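# Set a tonearm's tracking force with two robot arms

## Task

The tonearm carries a newly fitted cartridge and its counterweight is unadjusted. Bring the tracking force into the range that the cartridge's data sheet gives (point 7 of the player's manual: 1.6 to 2.0 grams), using the stylus force gauge that sits on the mat. When finished, the tonearm must be locked by its clamp in the rest, with nothing moving. It counts as failed if at any point the robot makes contact with the stylus; the stylus or the front of the cartridge is pushed on hard; the stylus comes down on or strikes anything quickly; the stylus or cartridge contacts the mat, the platter or any fixed part of the player; or the counterweight is rotated while the stylus or cartridge is sitting on the gauge.

## Robot and tools

Robot: two arms, left_arm and right_arm, mounted on opposite sides of a table. Each ends in a parallel gripper whose fingers point along the gripper's own +x axis and close along its y axis. The reported end_effector_position is the spot between the finger pads, roughly 3 to 4 cm short of the fingertips.

Scene frame: origin at the table's centre, +z up, table surface at z = +0.020 m, left_arm's base toward +y. The arm names do not indicate image sides. Positions are in metres, orientations as quaternions wxyz, velocities in m/s and rad/s. Printed hand positions can be somewhat wrong, especially far from the base.

Player facts (from the manual pages): turning the counterweight counterclockwise, viewed from the front of the player, increases force by 3 g per full turn. Its printed ring (0 to 3 g, read against a line on the stub) rotates with it and is not zeroed, so it cannot be trusted as an absolute reading. The clamp opens by pressing its short outer tail and closes by pushing the hook back over the tube. The cue lever raises the lift bar when pushed back and lowers it gently when pushed forward. The gauge reads the load on its tongue up to 5.00 g and goes blank above that; lowering the arm onto it with the cue lever is always gentle enough. A valid reading needs the stylus on the tongue, the lift bar clear of the tube, and no gripper touching tonearm or gauge. If the tube is unclamped in its rest and its nose rises, the force is negative; a gripper holding the counterweight can itself lift an unclamped tube. Never turn the weight while the stylus sits on the gauge.

execute_actions(actions): a list of actions, run in order. Each action is a table of 0 to 15 rows; each row lasts one control step (1/30 s), and if there are fewer than 15 rows the last row is repeated to fill 15 steps (0.5 s). A row is always 14 numbers in [-1, 1]: left_arm's dx, dy, dz, rx, ry, rz, opening, then right_arm's same seven. dx..rz are an offset, not a pose: they are measured in that gripper's own axes from its measured pose when the action began (for the first action in a call, the pose in the latest result). Every row refers to that same start, not to the previous row. Scale: 1.0 = 0.6 m for translations and 180 degrees for rotation; rx, ry, rz form one rotation vector. Opening is absolute: +1 fully open (0.088 m), empty fingers touch near -0.80, values down to -1 close no further. Closing from fully open takes at least about 0.5 s. An empty list just returns state and images.

Per step, the command is clipped to within 70 mm and 16 degrees of the measured pose; after an action the arm continues at most to its last clipped pose, so long moves need further actions. Position wins over orientation if both cannot be met. Friction can leave the gripper short or tilted, and tiny moves may not happen; check pose after each move.

move(target, speed, blocking): target is one 14-number row as above, an offset from the pose shown in the scene's last result. Both grippers travel straight lines ending together, 0.5 to 10 s; longer paths are cut at 10 s. speed is m/s, 0.002 to 0.5 (default 0.25), turning up to twice that in rad/s. Paths ignore obstacles and the other arm; grippers can lag, stray or overshoot speed. Faster moves and targets placed further beyond contact press harder. Opening is applied at the start. blocking=false returns after 0.5 s while motion continues; other moves and execute_actions are refused until a result shows the move ended (use wait or stop). The result adds a move: line: ending (done, off_target, moving, held, fault), which limits acted (paced = pose clipped; held = a check blocked steps, after which the arm may jump faster), and each gripper's distance to its target.

wait(seconds): 0 to 10 s, arms hold their last commands; returns early if a running move ends. stop(): brakes a running move; needs stopping distance; fingers keep moving. zoom_image(camera, region): closer view of cam_high, cam_left_wrist or cam_right_wrist (each 504x504), region [x0, y0, x1, y1] in pixels, at most 504x504. show_instructions(): shows the manual pictures. finished_scene(scene): ends the scene irreversibly; the goal must already be met and stable without the robot holding anything.

Results: a state line per arm with pose and velocities, Hand target lines (where the controller is driving), grip_measured (finger opening on the command scale; squeeze by commanding clearly below it; readings may be off by about 1 mm), joint positions (last = opening in metres) and joint torques (offset, noisy, not zero in free air). pose unreachable means the clearance check altered a command. Joint limits (rad): waist -3.054..3.054, shoulder 0..3.142, elbow 0..2.356, wrist pitch -1.571..1.571, wrist yaw -1.571..1.571, wrist roll -3.142..3.142. Load limits (N m): 18, 22.3, 22.2, 5.86, 5.84, 5.48.

Avoid: torque faults (contact load at a joint limit freezes the arm 10 s), motor overheating from holding loads (warning at 50 C, forced hold at 95 C, possible power loss), arms colliding, squeezing too fast, dropping or knocking anything off the table, and slams or hard pushes. An arm meant to stay still should get the offset back to its wanted pose in the first call and zeros after, with its intended opening.

Each tool is called after "Emit:" by a JSON object that holds its "method" and its "body".

Reference images:

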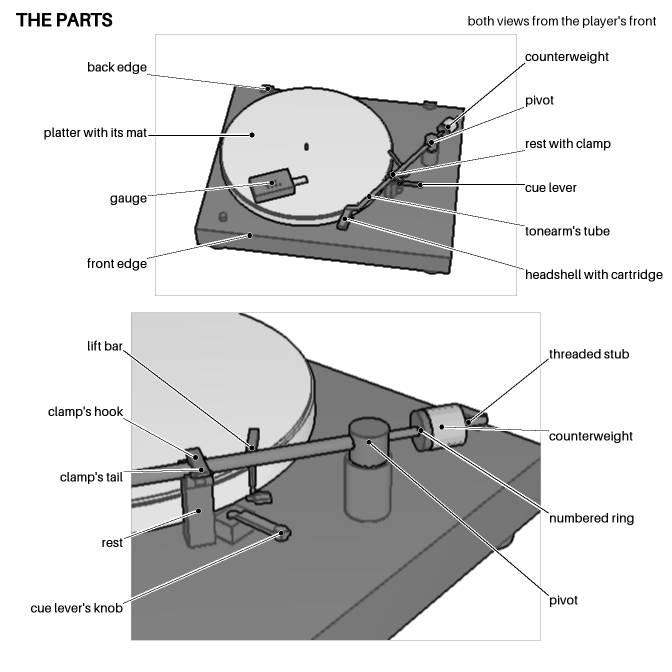

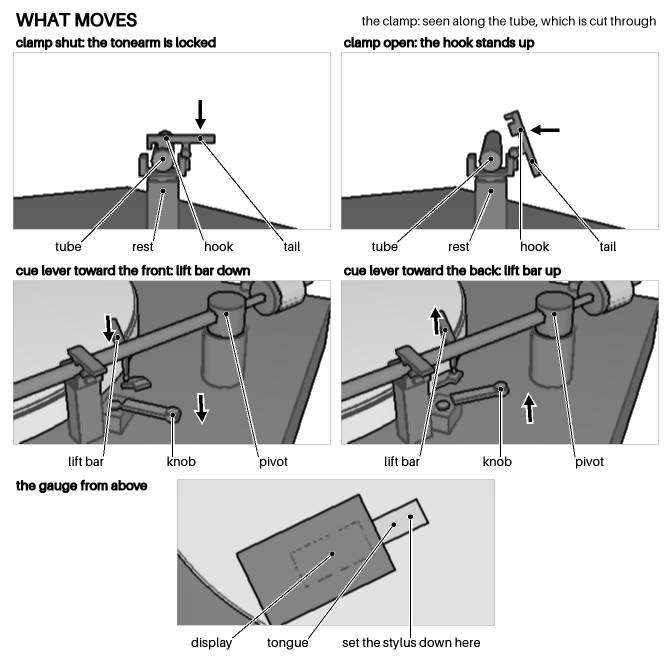

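## Session

Emit:
{"method": "execute_actions", "body": {"actions": []}}

Scene clock: 0.00 s.
left_arm: end_effector_position=(-0.0621, +0.3161, +0.2727) grip_measured=+0.840 end_effector_quat_wxyz=(+0.243, +0.690, +0.191, -0.655) end_effector_velocity=(+0.001, +0.002, -0.000) end_effector_angular_velocity=(+0.001, -0.009, +0.015) | right_arm: end_effector_position=(-0.0240, -0.0997, +0.3950) grip_measured=+0.835 end_effector_quat_wxyz=(+0.246, +0.799, +0.545, -0.056) end_effector_velocity=(+0.000, +0.000, +0.001) end_effector_angular_velocity=(+0.010, +0.009, +0.002)
Joint positions: left_arm=[-0.367  1.388  1.213 -1.381 -0.087  0.45   0.08 ] | right_arm=[ 0.649  1.627  1.509 -0.29   0.451  2.964  0.08 ]
Joint velocities: left_arm=[-0.007 -0.002 -0.002 -0.007 -0.007 -0.022  0.   ] | right_arm=[-0.002 -0.002 -0.002  0.007 -0.007  0.007 -0.   ]
Joint torques (N m, as the arm reports them, + toward a larger angle): no reading
Heat: left arm: hottest shoulder 21 °C (+0.0 °C/min); right arm: hottest elbow 22 °C (+0.0 °C/min).
Hand target (left_arm): -0.062, +0.316, +0.273; +0.243, +0.690, +0.191, -0.655
Hand target (right_arm): -0.024, -0.100, +0.395; +0.246, +0.799, +0.545, -0.056

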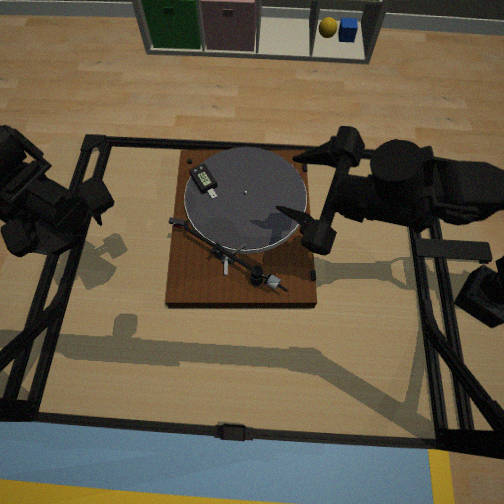

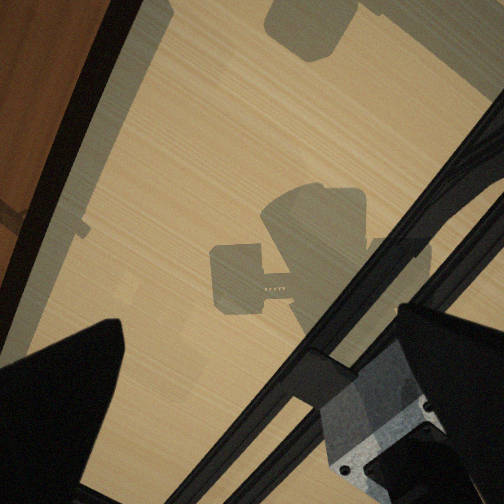

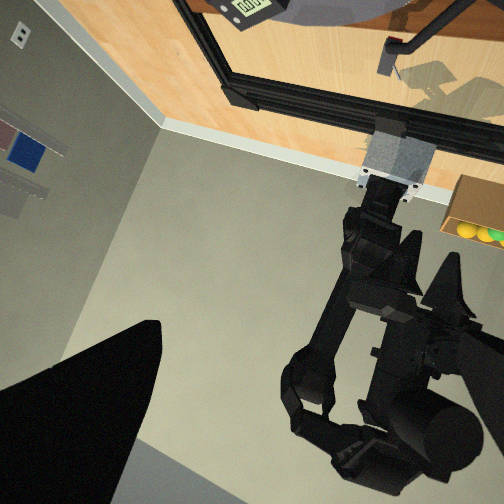

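Emit:
{"method": "zoom_image", "body": {"camera": "cam_high", "region": [155, 140, 335, 320]}}

Region (155, 140, 335, 320) of cam_high's 504x504 image, scaled by 2.800, with more detail than that image has.

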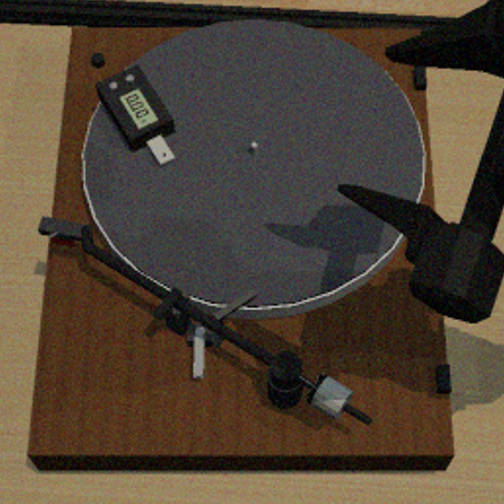

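Emit:
{"method": "move", "body": {"target": [-0.029,0.193,0.008,-0.3,0,0,1, -0.15,0,0,-0.9,0,0,1], "speed": 0.5}}

Scene clock: 7.37 s.
left_arm: end_effector_position=(+0.0002, +0.2233, +0.2983) grip_measured=+1.000 end_effector_quat_wxyz=(+0.527, +0.508, +0.466, -0.497) end_effector_velocity=(+0.001, +0.005, -0.000) end_effector_angular_velocity=(+0.020, -0.010, +0.005) | right_arm: end_effector_position=(-0.0593, -0.1732, +0.4303) grip_measured=+0.998 end_effector_quat_wxyz=(+0.829, -0.111, +0.141, +0.530) end_effector_velocity=(+0.002, -0.002, -0.001) end_effector_angular_velocity=(-0.015, -0.023, -0.001)
Joint positions: left_arm=[-0.024  1.657  1.57  -1.445 -0.08  -0.141  0.088] | right_arm=[ 0.788  1.396  1.438 -0.474  0.578  0.211  0.088]
Joint velocities: left_arm=[-0.002 -0.002 -0.002 -0.022 -0.007 -0.007  0.   ] | right_arm=[-0.002 -0.002 -0.002 -0.007  0.007 -0.022 -0.   ]
Joint torques (N m, as the arm reports them, + toward a larger angle): left_arm=[ 0.18 -5.91  6.14  0.42  0.13 -0.19] | right_arm=[ 0.27 -5.99  5.28  1.67  0.23 -0.26]
Heat: left arm: hottest shoulder 21 °C (+0.0 °C/min); right arm: hottest elbow 23 °C (+8.1 °C/min).
Hand target (left_arm): -0.000, +0.221, +0.299; +0.529, +0.505, +0.469, -0.496
Hand target (right_arm): -0.060, -0.176, +0.427; +0.828, -0.118, +0.140, +0.530
Off the commanded pose (left_arm): 0.003 m, 1 deg.
Off the commanded pose (right_arm): 0.004 m, 1 deg.
move: done

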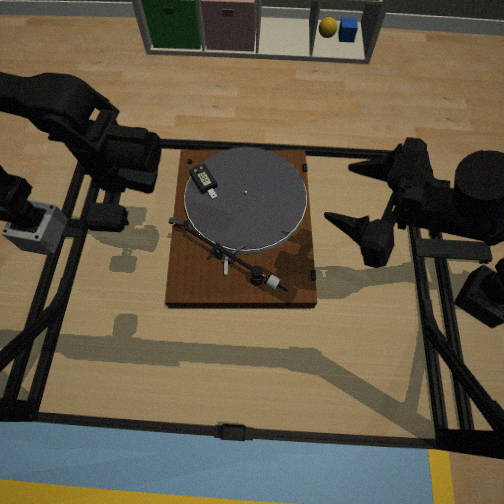

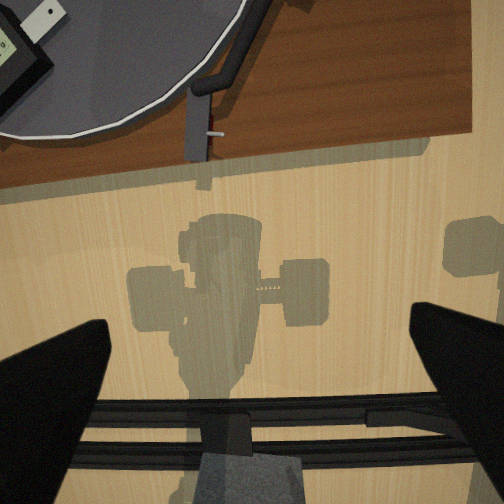

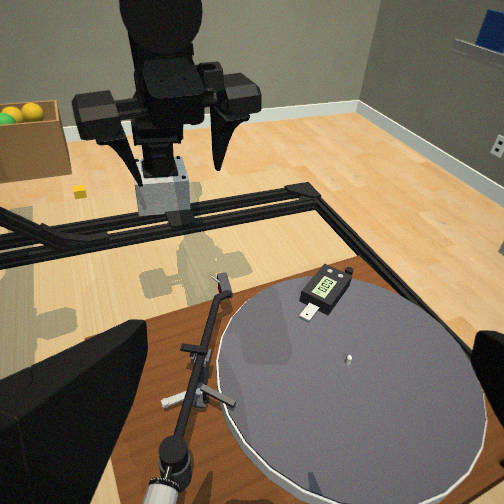

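Emit:
{"method": "move", "body": {"target": [0,0,0.1,0,0.02,0,1, 0.192,0.135,-0.19,0.033,0.386,-0.009,1], "speed": 0.4}}

Scene clock: 11.53 s.
left_arm: end_effector_position=(-0.0008, +0.1661, +0.3015) grip_measured=+1.000 end_effector_quat_wxyz=(+0.517, +0.521, +0.478, -0.482) end_effector_velocity=(+0.001, +0.003, -0.001) end_effector_angular_velocity=(+0.011, -0.009, +0.005) | right_arm: end_effector_position=(-0.1013, -0.0833, +0.2859) grip_measured=+0.998 end_effector_quat_wxyz=(+0.662, -0.233, +0.535, +0.471) end_effector_velocity=(+0.003, -0.001, -0.003) end_effector_angular_velocity=(-0.014, +0.028, -0.024)
Joint positions: left_arm=[-0.001  1.935  1.927 -1.573 -0.077 -0.124  0.088] | right_arm=[ 0.674  2.201  2.34  -1.326  0.01   0.574  0.088]
Joint velocities: left_arm=[-0.002 -0.002 -0.007 -0.007 -0.007 -0.007  0.   ] | right_arm=[-0.012  0.002 -0.002 -0.007 -0.022  0.022 -0.   ]
Joint torques (N m, as the arm reports them, + toward a larger angle): left_arm=[ 0.25 -7.83  5.99  0.33  0.14  0.15] | right_arm=[-0.26 -8.25  6.83  1.16 -0.06  0.2 ]
Heat: left arm: hottest shoulder 22 °C (+5.2 °C/min); right arm: hottest elbow 23 °C (+5.2 °C/min).
Hand target (left_arm): -0.001, +0.164, +0.301; +0.515, +0.520, +0.479, -0.484
Hand target (right_arm): -0.100, -0.080, +0.281; +0.661, -0.231, +0.539, +0.468
Off the commanded pose (left_arm): 0.003 m, 1 deg.
Off the commanded pose (right_arm): 0.006 m, 22 deg; orientation clipped at the last step of the last action.
joint sent to its limit (left arm) — the command would take joint 4 (wrist pitch) past its lower limit, so that joint was sent only as far as its limit.
joint sent to its limit (right arm) — the command would take joint 3 (elbow) past its upper limit, so that joint was sent only as far as its limit.
move: off_target (right_arm); limits=paced

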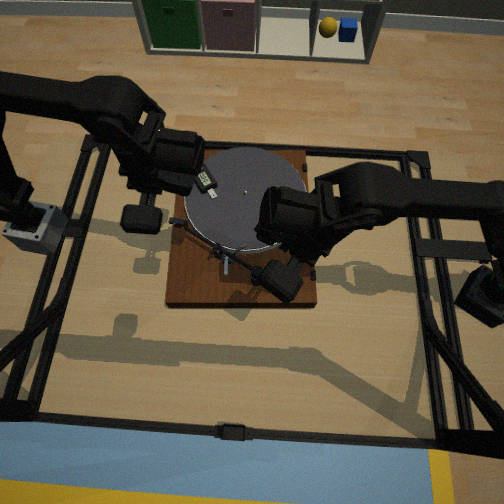

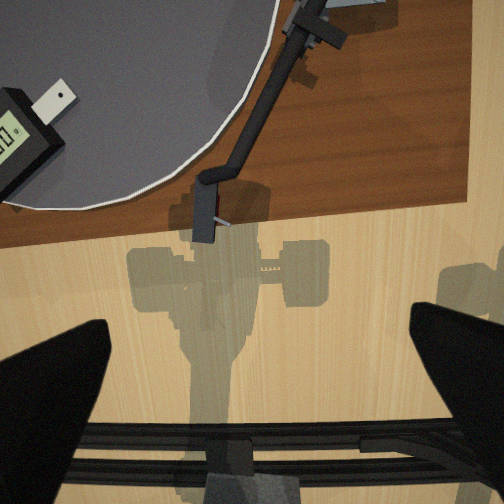

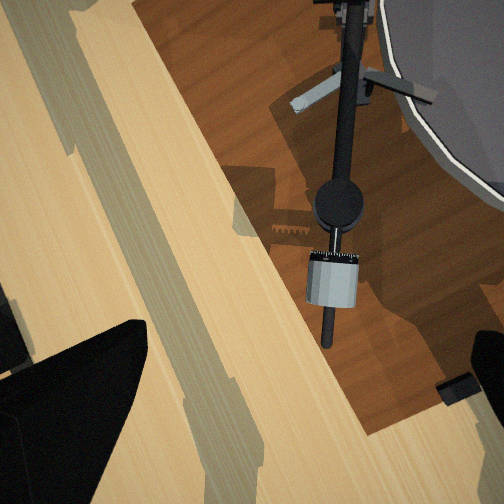

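Emit:
{"method": "move", "body": {"target": [0.13,-0.07,0.123,0,-0.167,-0.025,-0.85, 0.115,0,-0.212,-0.018,-0.258,-0.07,0.3], "speed": 0.3}}

Scene clock: 19.73 s.
left_arm: end_effector_position=(-0.0381, +0.0894, +0.2202) grip_measured=-0.792 end_effector_quat_wxyz=(+0.603, +0.359, +0.349, -0.622) end_effector_velocity=(-0.002, +0.001, -0.003) end_effector_angular_velocity=(+0.002, +0.004, +0.015) | right_arm: end_effector_position=(-0.1640, -0.1583, +0.1899) grip_measured=+0.300 end_effector_quat_wxyz=(+0.859, -0.088, +0.192, +0.467) end_effector_velocity=(+0.000, -0.001, +0.000) end_effector_angular_velocity=(+0.002, -0.015, +0.006)
Joint positions: left_arm=[-0.064  1.823  1.341 -0.571 -0.08  -0.143  0.   ] | right_arm=[1.118 1.818 0.997 0.056 0.934 0.688 0.054]
Joint velocities: left_arm=[-0.007  0.002 -0.007  0.007 -0.007 -0.022 -0.   ] | right_arm=[ 0.002 -0.002 -0.012  0.022  0.007 -0.022  0.   ]
Joint torques (N m, as the arm reports them, + toward a larger angle): left_arm=[ -0.22 -10.6    3.83   1.6   -0.28  -0.18] | right_arm=[ 0.25 -5.84  4.45  1.63  0.47 -0.19]
Heat: left arm: hottest shoulder 23 °C (+6.1 °C/min); right arm: hottest elbow 24 °C (+6.1 °C/min).
Hand target (left_arm): -0.038, +0.092, +0.221; +0.605, +0.358, +0.349, -0.620
Hand target (right_arm): -0.164, -0.161, +0.181; +0.858, -0.103, +0.189, +0.466
Off the commanded pose (left_arm): 0.003 m, 0 deg.
Off the commanded pose (right_arm): 0.009 m, 2 deg.
move: off_target (right_arm)

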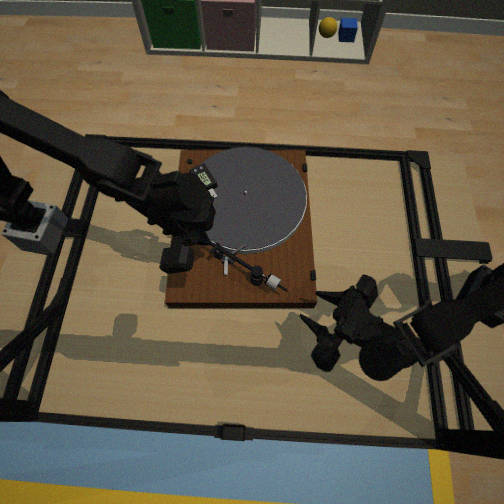

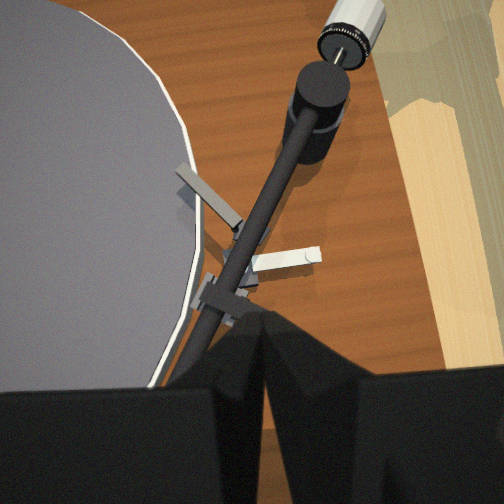

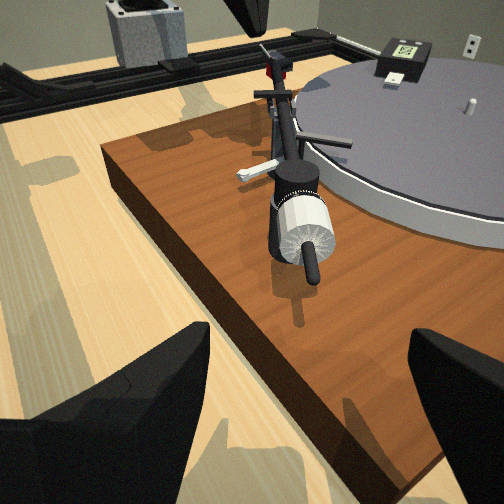

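Emit:
{"method": "move", "body": {"target": [0.055,0,-0.032,0,0,0,-0.85, 0,0,0,0,0,0,0.3], "speed": 0.1}}

Emit:
{"method": "zoom_image", "body": {"camera": "cam_right_wrist", "region": [200, 0, 380, 180]}}

Emit:
{"method": "zoom_image", "body": {"camera": "cam_high", "region": [160, 190, 290, 310]}}

Scene clock: 21.53 s.
left_arm: end_effector_position=(-0.0386, +0.0865, +0.1894) grip_measured=-0.792 end_effector_quat_wxyz=(+0.605, +0.353, +0.345, -0.625) end_effector_velocity=(-0.000, -0.001, +0.001) end_effector_angular_velocity=(-0.008, -0.001, +0.008) | right_arm: end_effector_position=(-0.1639, -0.1583, +0.1898) grip_measured=+0.300 end_effector_quat_wxyz=(+0.859, -0.088, +0.192, +0.467) end_effector_velocity=(-0.001, +0.002, +0.002) end_effector_angular_velocity=(+0.005, +0.005, +0.006)
Joint positions: left_arm=[-0.064  1.859  1.251 -0.429 -0.08  -0.143  0.   ] | right_arm=[1.118 1.818 0.996 0.058 0.934 0.688 0.054]
Joint velocities: left_arm=[-0.002 -0.002 -0.002  0.007 -0.007 -0.007 -0.   ] | right_arm=[-0.002 -0.002  0.002  0.007 -0.007 -0.007  0.   ]
Joint torques (N m, as the arm reports them, + toward a larger angle): left_arm=[-0.04 -8.28  3.98  1.62 -0.08 -0.02] | right_arm=[-0.05 -7.17  5.9   1.26  0.37  0.01]
Heat: left arm: hottest shoulder 24 °C (+8.4 °C/min); right arm: hottest elbow 24 °C (+5.6 °C/min).
Hand target (left_arm): -0.038, +0.090, +0.182; +0.603, +0.359, +0.349, -0.622
Hand target (right_arm): -0.164, -0.158, +0.190; +0.859, -0.088, +0.192, +0.467
Off the commanded pose (left_arm): 0.008 m, 1 deg.
Off the commanded pose (right_arm): 0.000 m, 0 deg.
move: done

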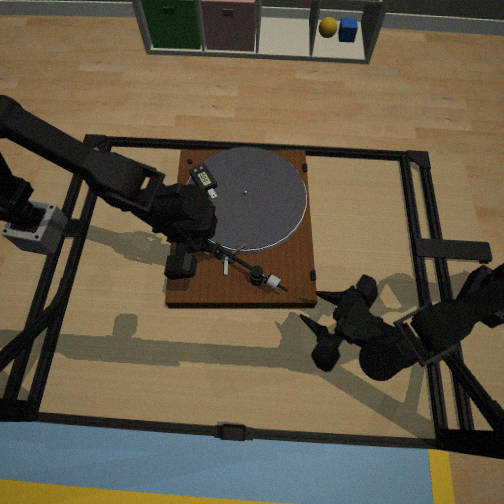

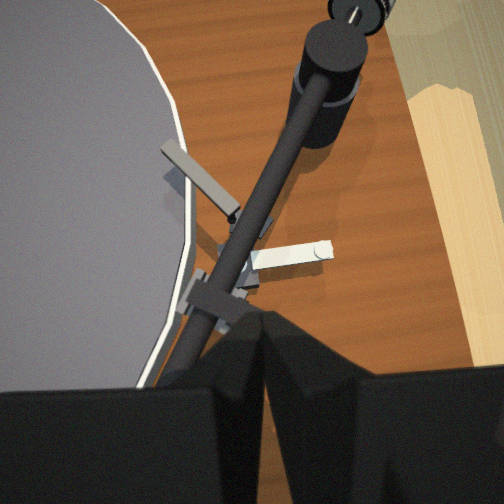

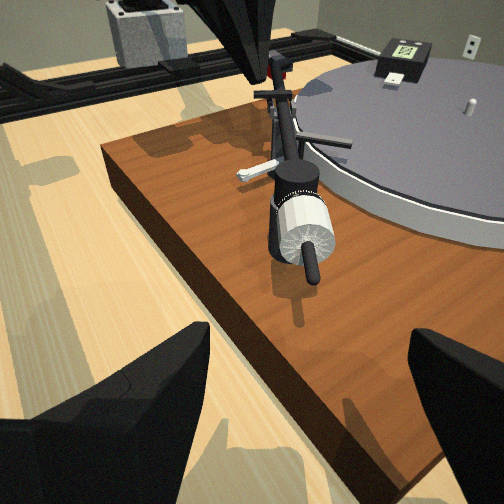

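Region (200, 0, 380, 180) of cam_right_wrist's 504x504 image, scaled by 2.800, with more detail than that image has.

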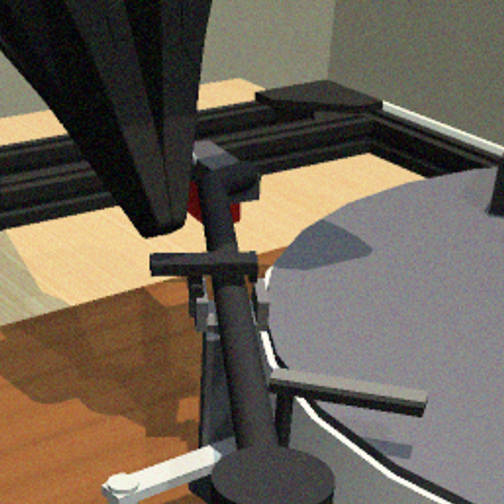

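Region (160, 190, 290, 310) of cam_high's 504x504 image, scaled by 3.877, with more detail than that image has; it fills the top 465 rows of this view, and the rest is white.

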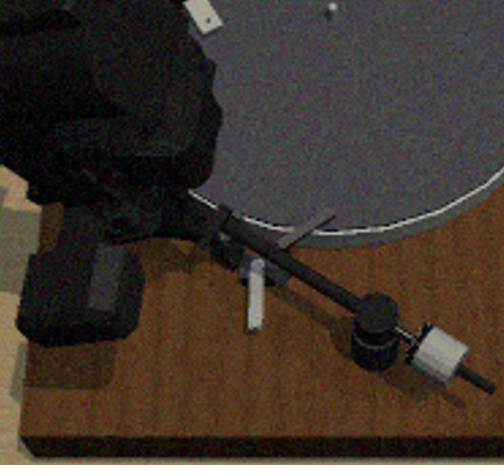

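Emit:
{"method": "move", "body": {"target": [0.032,-0.005,-0.022,0,0,0,-0.85, 0,0,0,0,0,0,0.3], "speed": 0.04}}

Emit:
{"method": "zoom_image", "body": {"camera": "cam_right_wrist", "region": [200, 0, 380, 180]}}

Scene clock: 23.17 s.
left_arm: end_effector_position=(-0.0413, +0.0832, +0.1820) grip_measured=-0.792 end_effector_quat_wxyz=(+0.610, +0.341, +0.335, -0.632) end_effector_velocity=(-0.005, -0.012, +0.008) end_effector_angular_velocity=(-0.077, +0.009, +0.018) | right_arm: end_effector_position=(-0.1639, -0.1583, +0.1898) grip_measured=+0.300 end_effector_quat_wxyz=(+0.859, -0.088, +0.192, +0.467) end_effector_velocity=(+0.002, -0.000, +0.002) end_effector_angular_velocity=(-0.010, -0.023, +0.001)
Joint positions: left_arm=[-0.069  1.866  1.212 -0.348 -0.084 -0.145  0.   ] | right_arm=[1.118 1.818 0.996 0.058 0.934 0.688 0.054]
Joint velocities: left_arm=[-0.012 -0.002 -0.007  0.081 -0.022 -0.022  0.   ] | right_arm=[-0.002 -0.002  0.002 -0.007  0.007 -0.022 -0.   ]
Joint torques (N m, as the arm reports them, + toward a larger angle): left_arm=[-0.31 -6.33  3.32  1.86 -0.1  -0.2 ] | right_arm=[-0.01 -7.16  5.78  1.42  0.39 -0.02]
Heat: left arm: hottest shoulder 24 °C (+7.8 °C/min); right arm: hottest elbow 24 °C (+5.2 °C/min).
Hand target (left_arm): -0.042, +0.089, +0.167; +0.605, +0.353, +0.345, -0.625
Hand target (right_arm): -0.164, -0.158, +0.190; +0.859, -0.088, +0.192, +0.467
Off the commanded pose (left_arm): 0.017 m, 2 deg.
Off the commanded pose (right_arm): 0.000 m, 0 deg.
move: off_target (left_arm)

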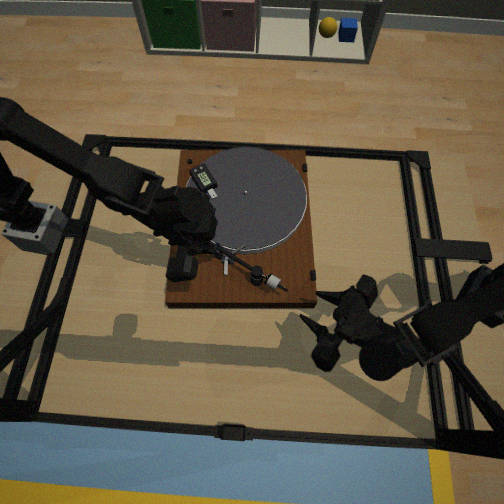

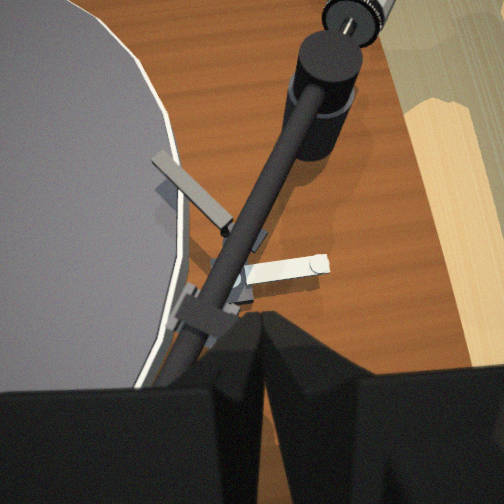

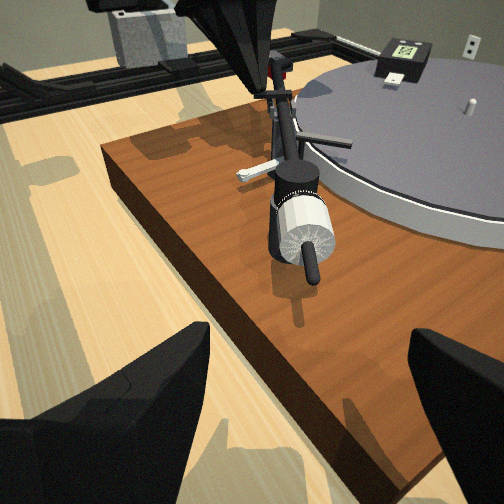

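Region (200, 0, 380, 180) of cam_right_wrist's 504x504 image, scaled by 2.800, with more detail than that image has.

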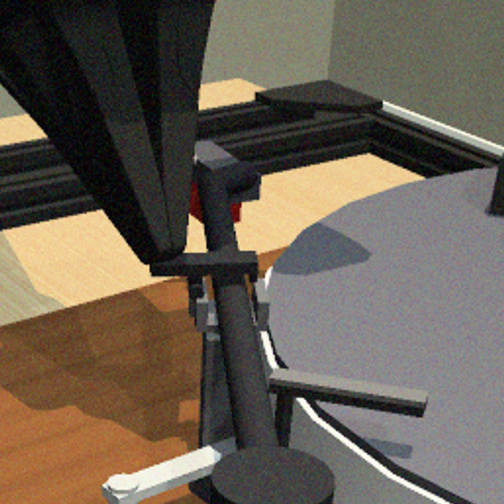

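Emit:
{"method": "move", "body": {"target": [0.03,-0.002,-0.027,0,0.017,0,-0.85, 0,0,0,0,0,0,0.3], "speed": 0.05}}

Emit:
{"method": "zoom_image", "body": {"camera": "cam_right_wrist", "region": [200, 0, 380, 180]}}

Scene clock: 24.33 s.
left_arm: end_effector_position=(-0.0414, +0.0832, +0.1806) grip_measured=-0.792 end_effector_quat_wxyz=(+0.609, +0.342, +0.336, -0.632) end_effector_velocity=(+0.003, +0.004, -0.004) end_effector_angular_velocity=(+0.026, +0.000, +0.025) | right_arm: end_effector_position=(-0.1639, -0.1582, +0.1899) grip_measured=+0.300 end_effector_quat_wxyz=(+0.859, -0.088, +0.192, +0.467) end_effector_velocity=(-0.001, -0.000, -0.001) end_effector_angular_velocity=(-0.013, +0.006, +0.016)
Joint positions: left_arm=[-0.07   1.87   1.212 -0.346 -0.084 -0.146  0.   ] | right_arm=[1.118 1.818 0.996 0.058 0.934 0.688 0.054]
Joint velocities: left_arm=[ 0.002  0.002 -0.002 -0.022 -0.007 -0.022 -0.   ] | right_arm=[-0.002 -0.007 -0.002 -0.007 -0.022 -0.007  0.   ]
Joint torques (N m, as the arm reports them, + toward a larger angle): left_arm=[-0.15 -3.86  3.97  1.8   0.21 -0.18] | right_arm=[-0.03 -7.16  5.78  1.41  0.39 -0.01]
Heat: left arm: hottest shoulder 24 °C (+7.4 °C/min); right arm: hottest elbow 24 °C (+4.9 °C/min).
Hand target (left_arm): -0.042, +0.088, +0.159; +0.601, +0.358, +0.351, -0.623
Hand target (right_arm): -0.164, -0.158, +0.190; +0.859, -0.088, +0.192, +0.467
Off the commanded pose (left_arm): 0.023 m, 3 deg.
Off the commanded pose (right_arm): 0.000 m, 0 deg.
move: off_target (left_arm)

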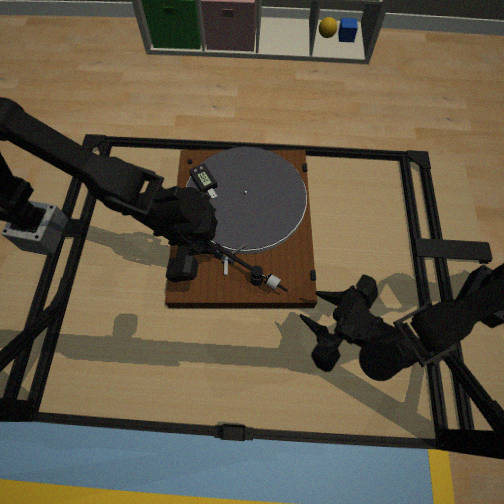

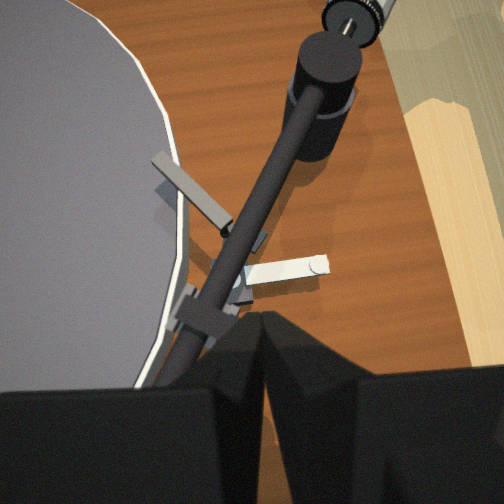

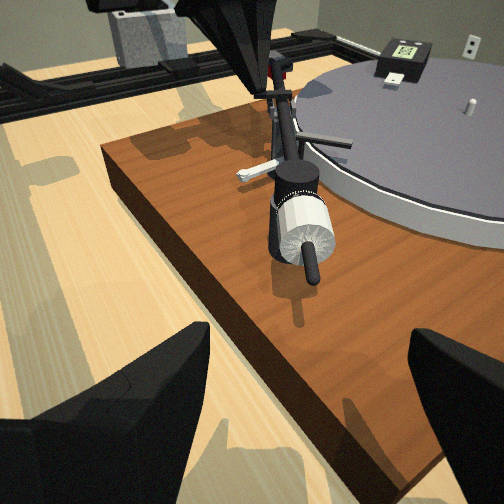

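Region (200, 0, 380, 180) of cam_right_wrist's 504x504 image, scaled by 2.800, with more detail than that image has.

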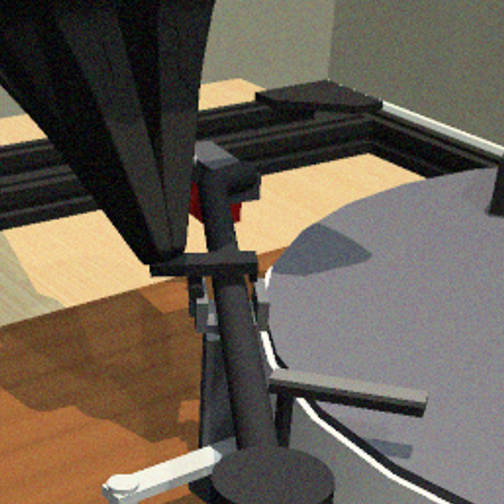

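Emit:
{"method": "move", "body": {"target": [-0.022,-0.010,0.003,0,0.017,0,-0.85, 0,0,0,0,0,0,0.3], "speed": 0.05}}

Emit:
{"method": "zoom_image", "body": {"camera": "cam_right_wrist", "region": [200, 0, 380, 180]}}

Scene clock: 25.77 s.
left_arm: end_effector_position=(-0.0452, +0.0922, +0.1864) grip_measured=-0.792 end_effector_quat_wxyz=(+0.598, +0.365, +0.354, -0.619) end_effector_velocity=(+0.001, +0.003, -0.000) end_effector_angular_velocity=(+0.015, -0.006, +0.007) | right_arm: end_effector_position=(-0.1639, -0.1582, +0.1899) grip_measured=+0.300 end_effector_quat_wxyz=(+0.859, -0.088, +0.192, +0.467) end_effector_velocity=(-0.001, -0.000, -0.003) end_effector_angular_velocity=(-0.025, -0.007, +0.022)
Joint positions: left_arm=[-0.082  1.867  1.265 -0.472 -0.084 -0.157  0.   ] | right_arm=[1.118 1.818 0.996 0.058 0.934 0.688 0.054]
Joint velocities: left_arm=[-0.002 -0.002  0.002 -0.022 -0.007 -0.007 -0.   ] | right_arm=[-0.002 -0.002 -0.002 -0.007 -0.022 -0.022 -0.   ]
Joint torques (N m, as the arm reports them, + toward a larger angle): left_arm=[-0.2  -9.87  6.76  1.21 -0.06 -0.18] | right_arm=[-0.02 -7.16  5.78  1.41  0.39 -0.01]
Heat: left arm: hottest shoulder 24 °C (+7.0 °C/min); right arm: hottest elbow 25 °C (+7.0 °C/min).
Hand target (left_arm): -0.047, +0.089, +0.193; +0.600, +0.358, +0.352, -0.622
Hand target (right_arm): -0.164, -0.158, +0.190; +0.859, -0.088, +0.192, +0.467
Off the commanded pose (left_arm): 0.007 m, 1 deg.
Off the commanded pose (right_arm): 0.000 m, 0 deg.
move: done

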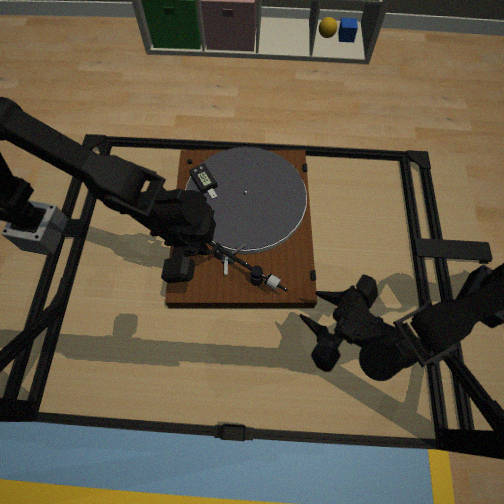

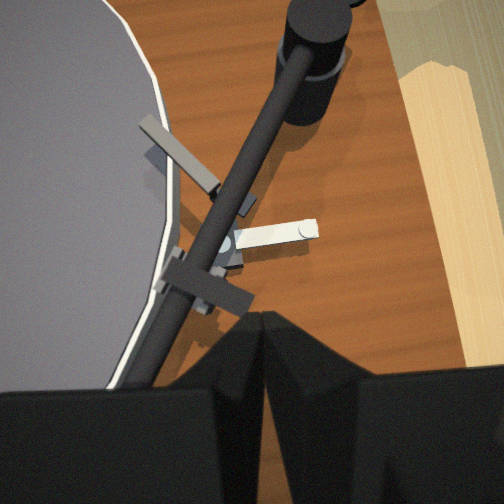

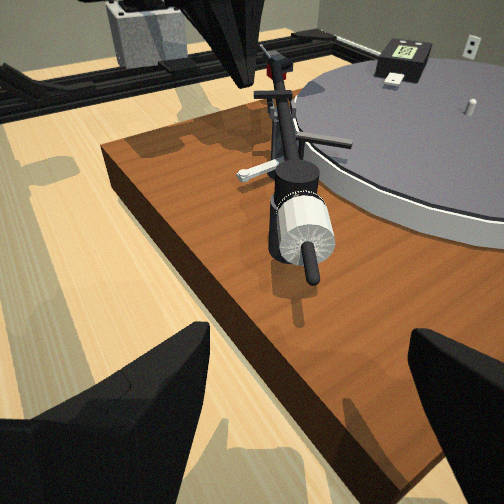

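Region (200, 0, 380, 180) of cam_right_wrist's 504x504 image, scaled by 2.800, with more detail than that image has.

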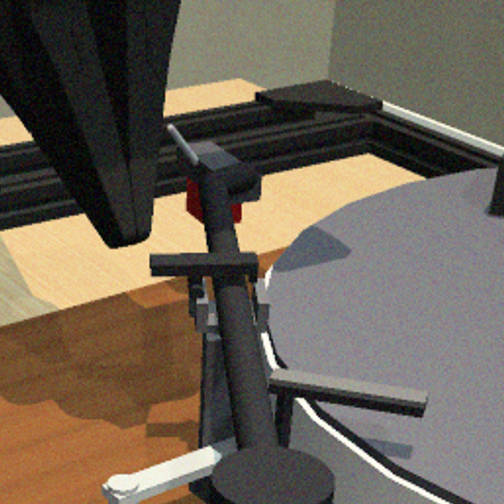

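Emit:
{"method": "execute_actions", "body": {"actions": [[[0.004,0.004,0.009,0,0,0,-0.85,0,0,0,0,0,0,0.3]],[[0.005,0,-0.003,0,0,0,-0.85,0,0,0,0,0,0,0.3],[0.01,0,-0.006,0,0,0,-0.85,0,0,0,0,0,0,0.3],[0.014,0,-0.008,0,0,0,-0.85,0,0,0,0,0,0,0.3],[0.017,0,-0.01,0,0,0,-0.85,0,0,0,0,0,0,0.3],[0.02,0,-0.012,0,0,0,-0.85,0,0,0,0,0,0,0.3],[0.023,0,-0.014,0,0,0,-0.85,0,0,0,0,0,0,0.3],[0.026,0,-0.016,0,0,0,-0.85,0,0,0,0,0,0,0.3],[0.029,0,-0.018,0,0,0,-0.85,0,0,0,0,0,0,0.3],[0.032,0,-0.02,0,0,0,-0.85,0,0,0,0,0,0,0.3]]]}}

Emit:
{"method": "zoom_image", "body": {"camera": "cam_right_wrist", "region": [200, 0, 380, 180]}}

Scene clock: 28.03 s.
left_arm: end_effector_position=(-0.0453, +0.0867, +0.1795) grip_measured=-0.792 end_effector_quat_wxyz=(+0.603, +0.353, +0.346, -0.626) end_effector_velocity=(-0.006, +0.004, -0.020) end_effector_angular_velocity=(+0.016, -0.006, -0.007) | right_arm: end_effector_position=(-0.1639, -0.1582, +0.1899) grip_measured=+0.300 end_effector_quat_wxyz=(+0.859, -0.088, +0.192, +0.467) end_effector_velocity=(-0.001, -0.000, -0.003) end_effector_angular_velocity=(-0.017, +0.004, +0.016)
Joint positions: left_arm=[-0.079  1.879  1.237 -0.399 -0.083 -0.155  0.   ] | right_arm=[1.118 1.818 0.996 0.058 0.934 0.688 0.054]
Joint velocities: left_arm=[-0.017  0.027 -0.042  0.051 -0.007 -0.007  0.   ] | right_arm=[-0.002 -0.002 -0.002 -0.007 -0.022 -0.007 -0.   ]
Joint torques (N m, as the arm reports them, + toward a larger angle): left_arm=[ 0.28 -6.78  3.49  1.74 -0.17 -0.03] | right_arm=[-0.03 -7.16  5.8   1.41  0.39 -0.01]
Heat: left arm: hottest shoulder 25 °C (+8.6 °C/min); right arm: hottest elbow 25 °C (+6.4 °C/min).
Hand target (left_arm): -0.043, +0.091, +0.165; +0.600, +0.365, +0.354, -0.618
Hand target (right_arm): -0.164, -0.158, +0.190; +0.859, -0.088, +0.192, +0.467
Off the commanded pose (left_arm): 0.016 m, 2 deg.
Off the commanded pose (right_arm): 0.000 m, 0 deg.

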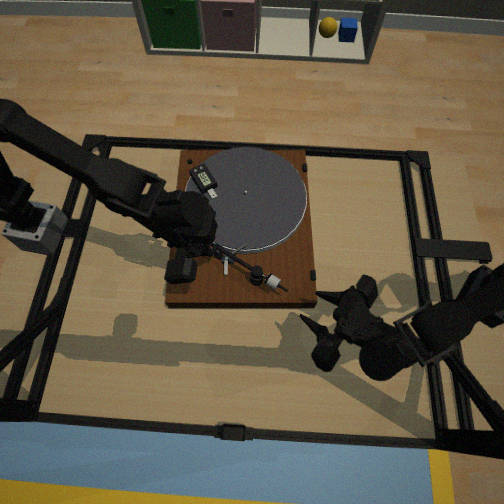

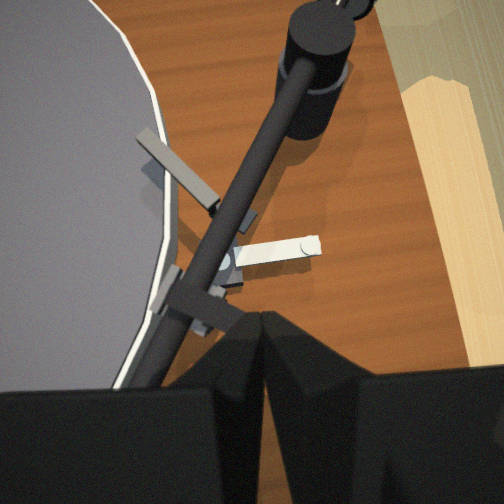

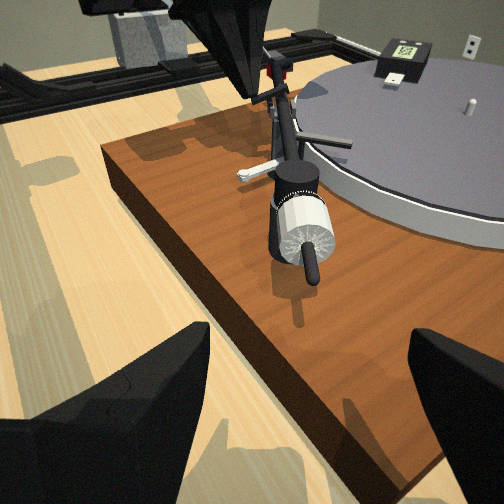

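Region (200, 0, 380, 180) of cam_right_wrist's 504x504 image, scaled by 2.800, with more detail than that image has.

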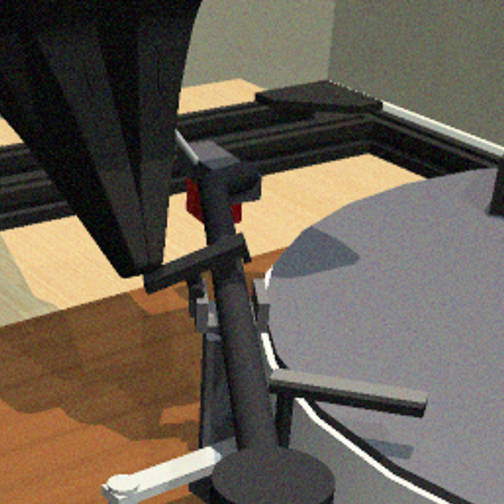

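Opening.

Emit:
{"method": "execute_actions", "body": {"actions": []}}

Emit:
{"method": "zoom_image", "body": {"camera": "cam_right_wrist", "region": [200, 0, 380, 180]}}

Scene clock: 28.37 s.
left_arm: end_effector_position=(-0.0454, +0.0871, +0.1739) grip_measured=-0.792 end_effector_quat_wxyz=(+0.601, +0.357, +0.348, -0.625) end_effector_velocity=(+0.005, +0.011, -0.023) end_effector_angular_velocity=(+0.061, -0.029, +0.015) | right_arm: end_effector_position=(-0.1639, -0.1582, +0.1899) grip_measured=+0.300 end_effector_quat_wxyz=(+0.859, -0.088, +0.192, +0.467) end_effector_velocity=(+0.001, -0.001, +0.001) end_effector_angular_velocity=(-0.008, -0.002, +0.006)
Joint positions: left_arm=[-0.08   1.89   1.233 -0.392 -0.083 -0.155  0.   ] | right_arm=[1.118 1.818 0.996 0.058 0.934 0.688 0.054]
Joint velocities: left_arm=[-0.002  0.027 -0.032 -0.007 -0.022 -0.007  0.   ] | right_arm=[-0.002 -0.007 -0.002 -0.007 -0.007 -0.007 -0.   ]
Joint torques (N m, as the arm reports them, + toward a larger angle): left_arm=[ 0.21 -8.12  3.7   1.46 -0.16 -0.03] | right_arm=[-0.03 -7.17  5.79  1.41  0.39 -0.02]
Heat: left arm: hottest shoulder 25 °C (+8.5 °C/min); right arm: hottest elbow 25 °C (+6.3 °C/min).
Hand target (left_arm): -0.043, +0.091, +0.164; +0.600, +0.365, +0.355, -0.618
Hand target (right_arm): -0.164, -0.158, +0.190; +0.859, -0.088, +0.192, +0.467
Off the commanded pose (left_arm): 0.011 m, 1 deg.
Off the commanded pose (right_arm): 0.000 m, 0 deg.

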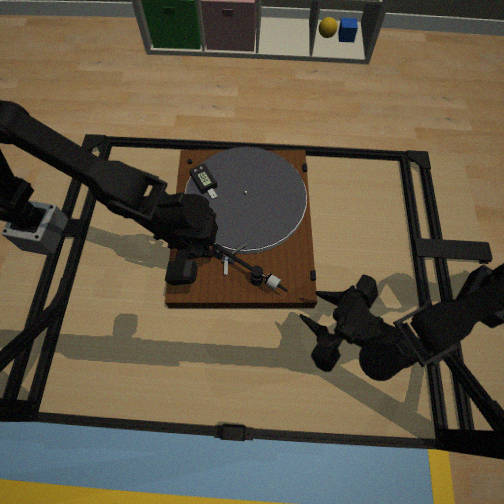

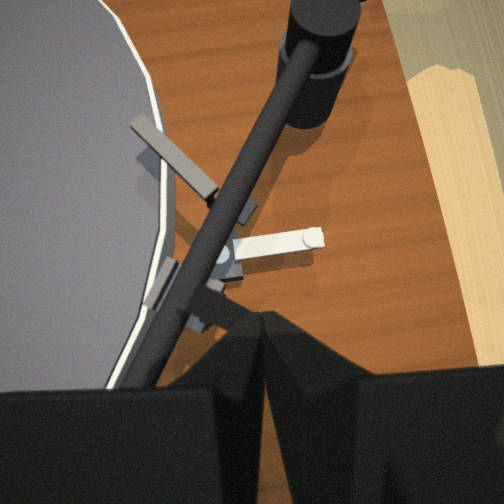

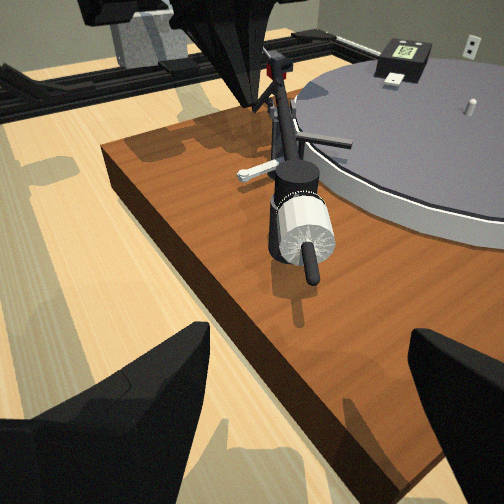

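Region (200, 0, 380, 180) of cam_right_wrist's 504x504 image, scaled by 2.800, with more detail than that image has.

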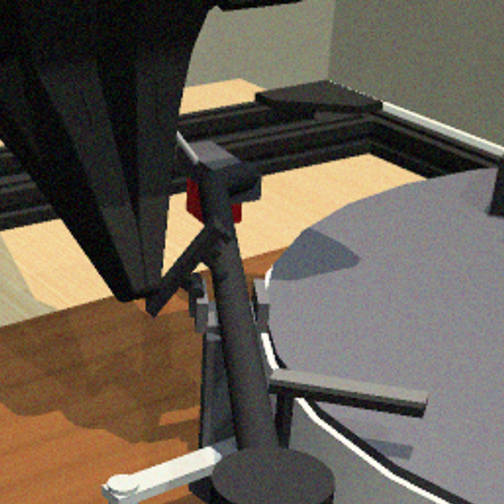

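Emit:
{"method": "move", "body": {"target": [0.02,-0.062,-0.005,0,0,0.167,-0.85, 0,0,0,0,0,0,0.3], "speed": 0.25}}

Emit:
{"method": "zoom_image", "body": {"camera": "cam_right_wrist", "region": [180, 0, 380, 200]}}

Scene clock: 33.00 s.
left_arm: end_effector_position=(-0.0815, +0.0872, +0.1644) grip_measured=-0.792 end_effector_quat_wxyz=(+0.741, +0.435, +0.242, -0.450) end_effector_velocity=(+0.002, +0.001, +0.006) end_effector_angular_velocity=(-0.005, -0.017, +0.019) | right_arm: end_effector_position=(-0.1639, -0.1582, +0.1901) grip_measured=+0.300 end_effector_quat_wxyz=(+0.859, -0.088, +0.192, +0.467) end_effector_velocity=(-0.004, +0.003, -0.000) end_effector_angular_velocity=(-0.013, +0.011, +0.033)
Joint positions: left_arm=[-0.344  2.134  1.509 -0.7   -0.685 -0.491  0.   ] | right_arm=[1.118 1.818 0.996 0.058 0.934 0.688 0.054]
Joint velocities: left_arm=[-0.002 -0.002  0.017 -0.037 -0.022 -0.022 -0.   ] | right_arm=[-0.002 -0.002  0.002  0.007 -0.037 -0.022 -0.   ]
Joint torques (N m, as the arm reports them, + toward a larger angle): left_arm=[-0.13 -9.36  6.09  0.72 -0.69 -0.23] | right_arm=[-0.02 -7.15  5.78  1.41  0.39 -0.01]
Heat: left arm: hottest shoulder 25 °C (+7.3 °C/min); right arm: hottest elbow 25 °C (+5.5 °C/min).
Hand target (left_arm): -0.083, +0.085, +0.163; +0.743, +0.434, +0.241, -0.448
Hand target (right_arm): -0.164, -0.158, +0.190; +0.859, -0.088, +0.192, +0.467
Off the commanded pose (left_arm): 0.003 m, 0 deg.
Off the commanded pose (right_arm): 0.000 m, 0 deg.
move: done

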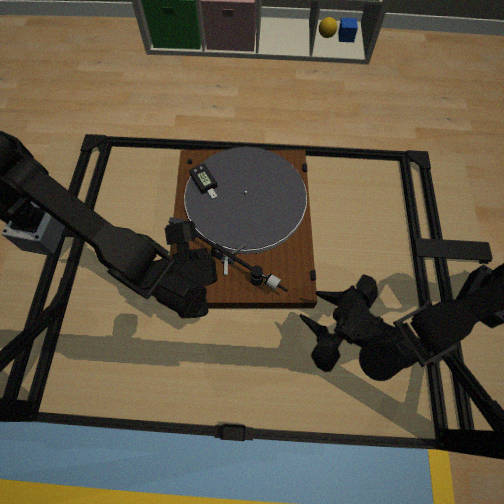

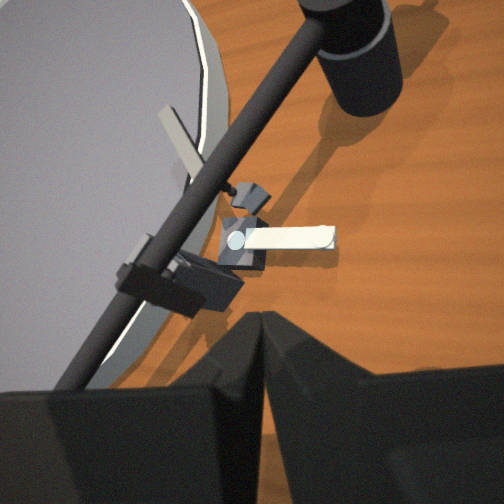

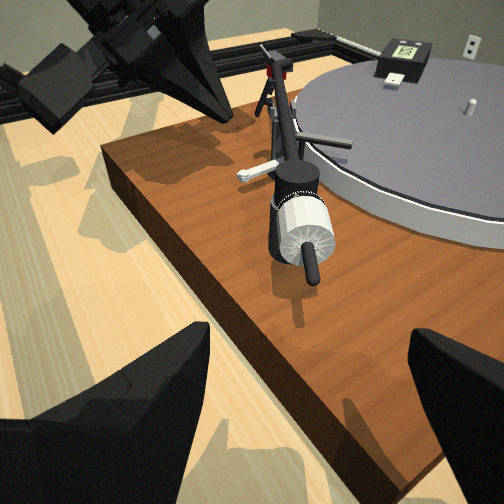

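Region (180, 0, 380, 200) of cam_right_wrist's 504x504 image, scaled by 2.520, with more detail than that image has.

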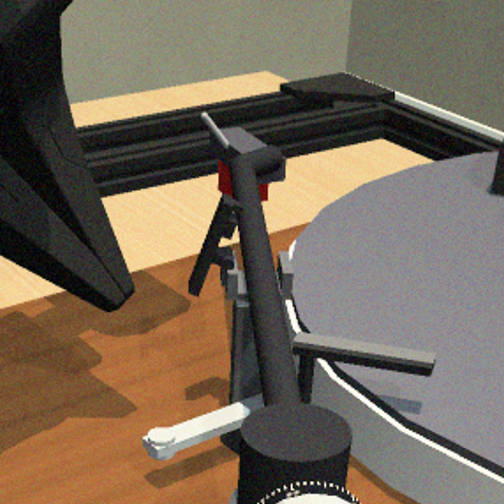

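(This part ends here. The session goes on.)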